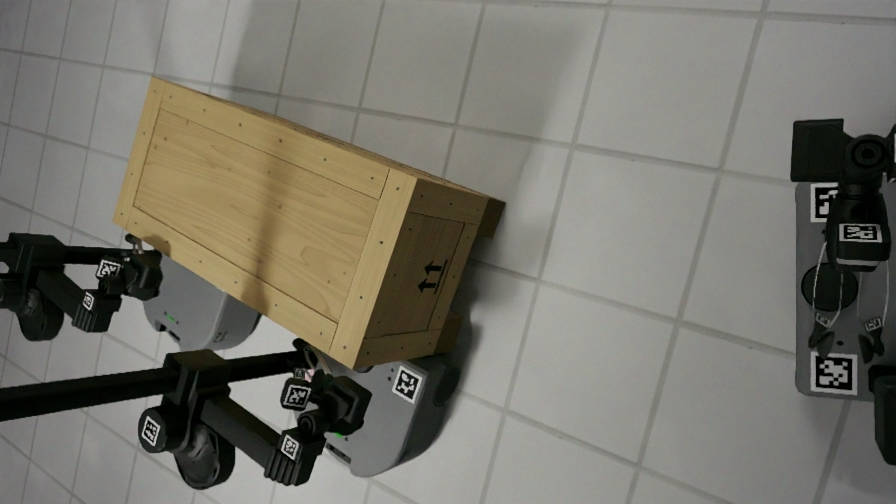

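Request:
{"op": "execute_actions", "data": {
  "actions": [
    {"r1":{"base":{"translate_m":0.44}}}
  ],
  "cameras": []
}}

Request:
{"op": "execute_actions", "data": {
  "actions": [
    {"r1":{"base":{"rotate_rad":-0.35}}}
  ],
  "cameras": ["r1_head_camera"]
}}

Scene clock: 231.43 s.
r1.base_odometry: x=+2.852 y=+2.989 heading=-0.797 (m, m, rad; r1's odometry frame)
r1.turned_by_wheels: +0.000 (rad since the last result)
r1.turned_by_imu: +0.002 (rad since the last result)
r1.base_tilt: forward=-2.0 right=-0.4 (deg)
r1.lidar_m: 0.23 0.29 4.71 3.46 1.97 1.69 1.69 1.94 2.11 2.06 3.61 0.23
r1.head_depth_mm: 2426 2021 1697 1517 1358 1220 1110 / 2391 1993 1215 1101 1310 1211 1106 / 2350 1981 1204 1063 945 1156 - / 2190 1389 1179 1055 939 1172 1128 / 2321 1235 1472 1085 944 1179 1123 / 2285 1941 1519 1111 972 1183 1109 / 574 673 926 922 929 1186 1074
r1.base_status: done
r1.joint_positions: lift_m=+0.270 arm_m=-0.003 wrist_yaw_rad=+3.099 wrist_pitch_rad=-0.418 wrist_roll_rad=+0.017 gripper_m=+0.037 head_pan_rad=+0.001 head_tilt_rad=-1.093
r1.joint_status: not commanded
r1.motor_effort: left_wheel=-2(6) right_wheel=+3(12) lift_m=+18(19) arm_m=+0(0) wrist_yaw_rad=+1(1) wrist_pitch_rad=+7(7) wrist_roll_rad=+0(0) gripper_m=+0(0) head_pan_rad=-1(0) head_tilt_rad=-3(2) (%)
r1.hand_pose: x=-0.0117 y=+0.0820 z=+0.2828 quat_wxyz=(+0.163, +0.700, +0.131, +0.683) (m; r1's base frame)
r1.wrist_depth_mm: - - - - - - - / - - - - - - - / 873 906 905 924 885 904 950 / 711 731 701 728 720 661 435 / 587 580 - 595 609 548 372 / 493 507 - - 521 483 388 / 438 - - - 427 430 372
r2.base_odometry: x=-1.113 y=-0.524 heading=-1.275 (m, m, rad; r2's odometry frame)
r2.turned_by_wheels: +0.000 (rad since the last result)
r2.turned_by_imu: -0.001 (rad since the last result)
r2.base_tilt: forward=-1.0 right=+1.9 (deg)
r2.lidar_m: - - 2.26 2.05 2.06 2.52 4.46 4.47 2.96 0.30 0.15 -
r2.head_depth_mm: 1972 1749 1577 1442 939 875 1124 / 1955 1738 1581 1431 935 873 1125 / 1952 1722 1560 1424 930 869 - / 1926 1709 1549 1415 926 854 - / 1908 1713 1543 1409 932 858 - / 1884 1694 1538 1397 1291 1189 - / 1870 1679 1526 1393 1285 1186 1112
r2.base_status: not commanded
r2.joint_positions: lift_m=+0.271 arm_m=+0.000 wrist_yaw_rad=+3.099 wrist_pitch_rad=-0.420 wrist_roll_rad=-0.020 gripper_m=+0.037 head_pan_rad=-0.007 head_tilt_rad=-1.087
r2.joint_status: not commanded
r2.motor_effort: left_wheel=-3(3) right_wheel=+1(2) lift_m=+13(13) arm_m=+0(1) wrist_yaw_rad=+1(0) wrist_pitch_rad=+7(7) wrist_roll_rad=+0(0) gripper_m=+0(0) head_pan_rad=+3(3) head_tilt_rad=-5(6) (%)
r2.hand_pose: x=-0.0117 y=+0.0795 z=+0.2829 quat_wxyz=(+0.161, +0.687, +0.135, +0.695) (m; r2's base frame)
r2.wrist_depth_mm: - - - - - - - / - - - - - - - / - - - 961 916 875 88 / 795 758 - 722 716 658 89 / 630 606 603 588 591 135 90 / 524 516 - 519 - 137 92 / 452 - - - 417 131 94
r3.base_odometry: x=-3.288 y=+0.340 heading=+2.115 (m, m, rad; r3's odometry frame)
r3.turned_by_wheels: +0.000 (rad since the last result)
r3.turned_by_imu: +0.000 (rad since the last result)
r3.base_tilt: forward=-0.7 right=+1.2 (deg)
r3.lidar_m: - - 0.15 0.24 2.72 3.42 4.40 3.35 2.23 2.08 2.11 -
r3.head_depth_mm: 1837 1643 1510 1359 1152 1175 1108 / 1821 1655 1511 1373 1264 1184 - / 1843 1651 1512 1390 912 858 - / 1829 1664 1515 1400 914 861 - / 1849 1673 1515 1390 920 860 - / 1843 1675 1528 1395 921 863 1135 / 1849 1675 1529 1412 925 877 1122
r3.base_status: not commanded
r3.joint_positions: lift_m=+0.270 arm_m=+0.001 wrist_yaw_rad=+3.100 wrist_pitch_rad=-0.418 wrist_roll_rad=+0.020 gripper_m=+0.037 head_pan_rad=+0.002 head_tilt_rad=-1.093
r3.joint_status: not commanded
r3.motor_effort: left_wheel=+1(1) right_wheel=+1(1) lift_m=+23(23) arm_m=+0(0) wrist_yaw_rad=+0(0) wrist_pitch_rad=+6(6) wrist_roll_rad=+0(0) gripper_m=-1(1) head_pan_rad=-1(1) head_tilt_rad=-5(4) (%)
r3.hand_pose: x=-0.0119 y=+0.0784 z=+0.2829 quat_wxyz=(+0.163, +0.701, +0.131, +0.682) (m; r3's base frame)
r3.wrist_depth_mm: - - - - 282 161 148 / - - - 690 287 137 100 / 816 835 - 561 286 136 90 / 653 656 652 607 283 136 90 / 543 538 542 546 218 139 90 / 466 - - - 216 138 90 / - - - - 244 129 90
pictures: none
No camera images: the call's "cameras" was empty. Leave "cameras" out to get every camera's image.

Scene clock: 232.70 s.
r1.base_odometry: x=+2.852 y=+2.989 heading=-1.147 (m, m, rad; r1's odometry frame)
r1.turned_by_wheels: -0.350 (rad since the last result)
r1.turned_by_imu: -0.351 (rad since the last result)
r1.base_tilt: forward=-1.9 right=-0.3 (deg)
r1.lidar_m: 0.23 0.24 0.33 4.71 2.64 1.81 1.69 1.71 2.18 2.06 4.13 0.24
r1.head_depth_mm: 2406 2003 1724 1524 1357 1221 1106 / 2387 2013 1718 1498 1346 1213 1101 / 2333 1978 1709 1502 1339 1207 - / 2344 1964 1203 1054 938 1170 1130 / 2328 1965 1187 1051 935 1164 1120 / 2315 1934 1204 1035 932 1154 1109 / 2163 1186 1362 1431 970 1121 1077
r1.base_status: done
r1.joint_positions: lift_m=+0.270 arm_m=-0.003 wrist_yaw_rad=+3.099 wrist_pitch_rad=-0.418 wrist_roll_rad=+0.017 gripper_m=+0.037 head_pan_rad=+0.001 head_tilt_rad=-1.093
r1.joint_status: not commanded
r1.motor_effort: left_wheel=+2(5) right_wheel=-2(8) lift_m=+19(19) arm_m=+0(1) wrist_yaw_rad=+1(1) wrist_pitch_rad=+7(7) wrist_roll_rad=+0(0) gripper_m=+0(1) head_pan_rad=+0(0) head_tilt_rad=-4(3) (%)
r1.hand_pose: x=-0.0117 y=+0.0820 z=+0.2828 quat_wxyz=(+0.163, +0.700, +0.131, +0.683) (m; r1's base frame)
r1.wrist_depth_mm: - - - - - - 277 / - - - - - - 279 / 918 920 926 886 627 539 284 / 714 737 720 732 592 428 284 / 576 576 - 584 556 414 290 / 501 511 - - 515 414 290 / 443 - - - 427 432 292
r2.base_odometry: x=-1.113 y=-0.524 heading=-1.275 (m, m, rad; r2's odometry frame)
r2.turned_by_wheels: +0.000 (rad since the last result)
r2.turned_by_imu: +0.000 (rad since the last result)
r2.base_tilt: forward=-1.3 right=+1.9 (deg)
r2.lidar_m: - - 2.26 2.05 2.06 2.52 4.43 4.46 2.96 0.30 0.15 -
r2.head_depth_mm: 1974 1755 1581 1445 939 877 1125 / 1955 1736 1571 1434 934 873 1131 / 1943 1732 1563 1422 929 866 - / 1928 1719 1552 1417 923 851 - / 1913 1709 1540 1411 927 858 - / 1884 1686 1529 1398 1278 1192 - / 1888 1691 1519 1388 1281 1180 1115
r2.base_status: not commanded
r2.joint_positions: lift_m=+0.271 arm_m=+0.000 wrist_yaw_rad=+3.099 wrist_pitch_rad=-0.420 wrist_roll_rad=-0.020 gripper_m=+0.037 head_pan_rad=-0.007 head_tilt_rad=-1.087
r2.joint_status: not commanded
r2.motor_effort: left_wheel=-3(3) right_wheel=+2(2) lift_m=+13(13) arm_m=-1(1) wrist_yaw_rad=+1(1) wrist_pitch_rad=+8(8) wrist_roll_rad=+0(0) gripper_m=+0(0) head_pan_rad=+3(3) head_tilt_rad=-5(5) (%)
r2.hand_pose: x=-0.0117 y=+0.0795 z=+0.2829 quat_wxyz=(+0.161, +0.687, +0.135, +0.695) (m; r2's base frame)
r2.wrist_depth_mm: - - - - - - - / - - - - - - - / - - - 944 904 880 88 / 797 772 - 725 713 662 89 / 630 614 607 584 591 136 90 / 521 517 - 526 - 137 92 / 451 - - - 418 130 93
r3.base_odometry: x=-3.288 y=+0.340 heading=+2.115 (m, m, rad; r3's odometry frame)
r3.turned_by_wheels: +0.000 (rad since the last result)
r3.turned_by_imu: +0.000 (rad since the last result)
r3.base_tilt: forward=-0.7 right=+1.3 (deg)
r3.lidar_m: - - 0.15 0.24 2.72 3.48 4.40 3.34 2.24 2.08 0.45 -
r3.head_depth_mm: 1818 1637 1514 1384 1151 1163 1112 / 1833 1659 1508 1385 1262 1181 - / 1812 1658 1504 1385 914 860 - / 1837 1660 1509 1396 916 861 - / 1852 1666 1516 1399 916 865 - / 1859 1672 1521 1396 919 864 1133 / 1866 1678 1540 1404 922 879 1123
r3.base_status: not commanded
r3.joint_positions: lift_m=+0.270 arm_m=+0.001 wrist_yaw_rad=+3.100 wrist_pitch_rad=-0.418 wrist_roll_rad=+0.020 gripper_m=+0.037 head_pan_rad=+0.002 head_tilt_rad=-1.093
r3.joint_status: not commanded
r3.motor_effort: left_wheel=+0(0) right_wheel=+2(1) lift_m=+24(23) arm_m=+0(0) wrist_yaw_rad=+0(1) wrist_pitch_rad=+6(6) wrist_roll_rad=+0(1) gripper_m=+0(0) head_pan_rad=-1(2) head_tilt_rad=-4(5) (%)
r3.hand_pose: x=-0.0119 y=+0.0784 z=+0.2829 quat_wxyz=(+0.163, +0.701, +0.131, +0.682) (m; r3's base frame)
r3.wrist_depth_mm: - - - - 284 161 148 / - - - 688 286 137 100 / 828 825 - 564 286 137 90 / 663 655 662 603 284 136 90 / 543 545 539 546 218 139 90 / 465 - - - 217 138 90 / - - - - 243 129 90
pictures: r1_head_camera (sideways: a quarter turn clockwise sets it upright)
Images, in order (width x height): r1_head_camera 896x504.

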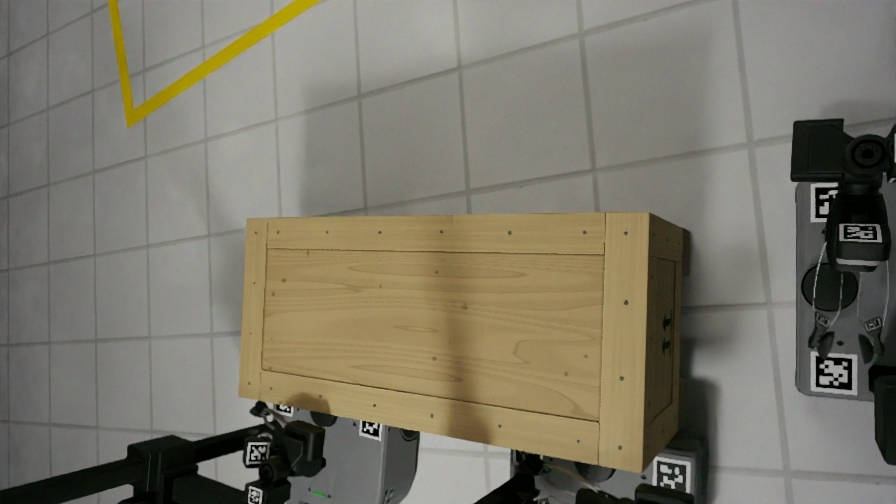

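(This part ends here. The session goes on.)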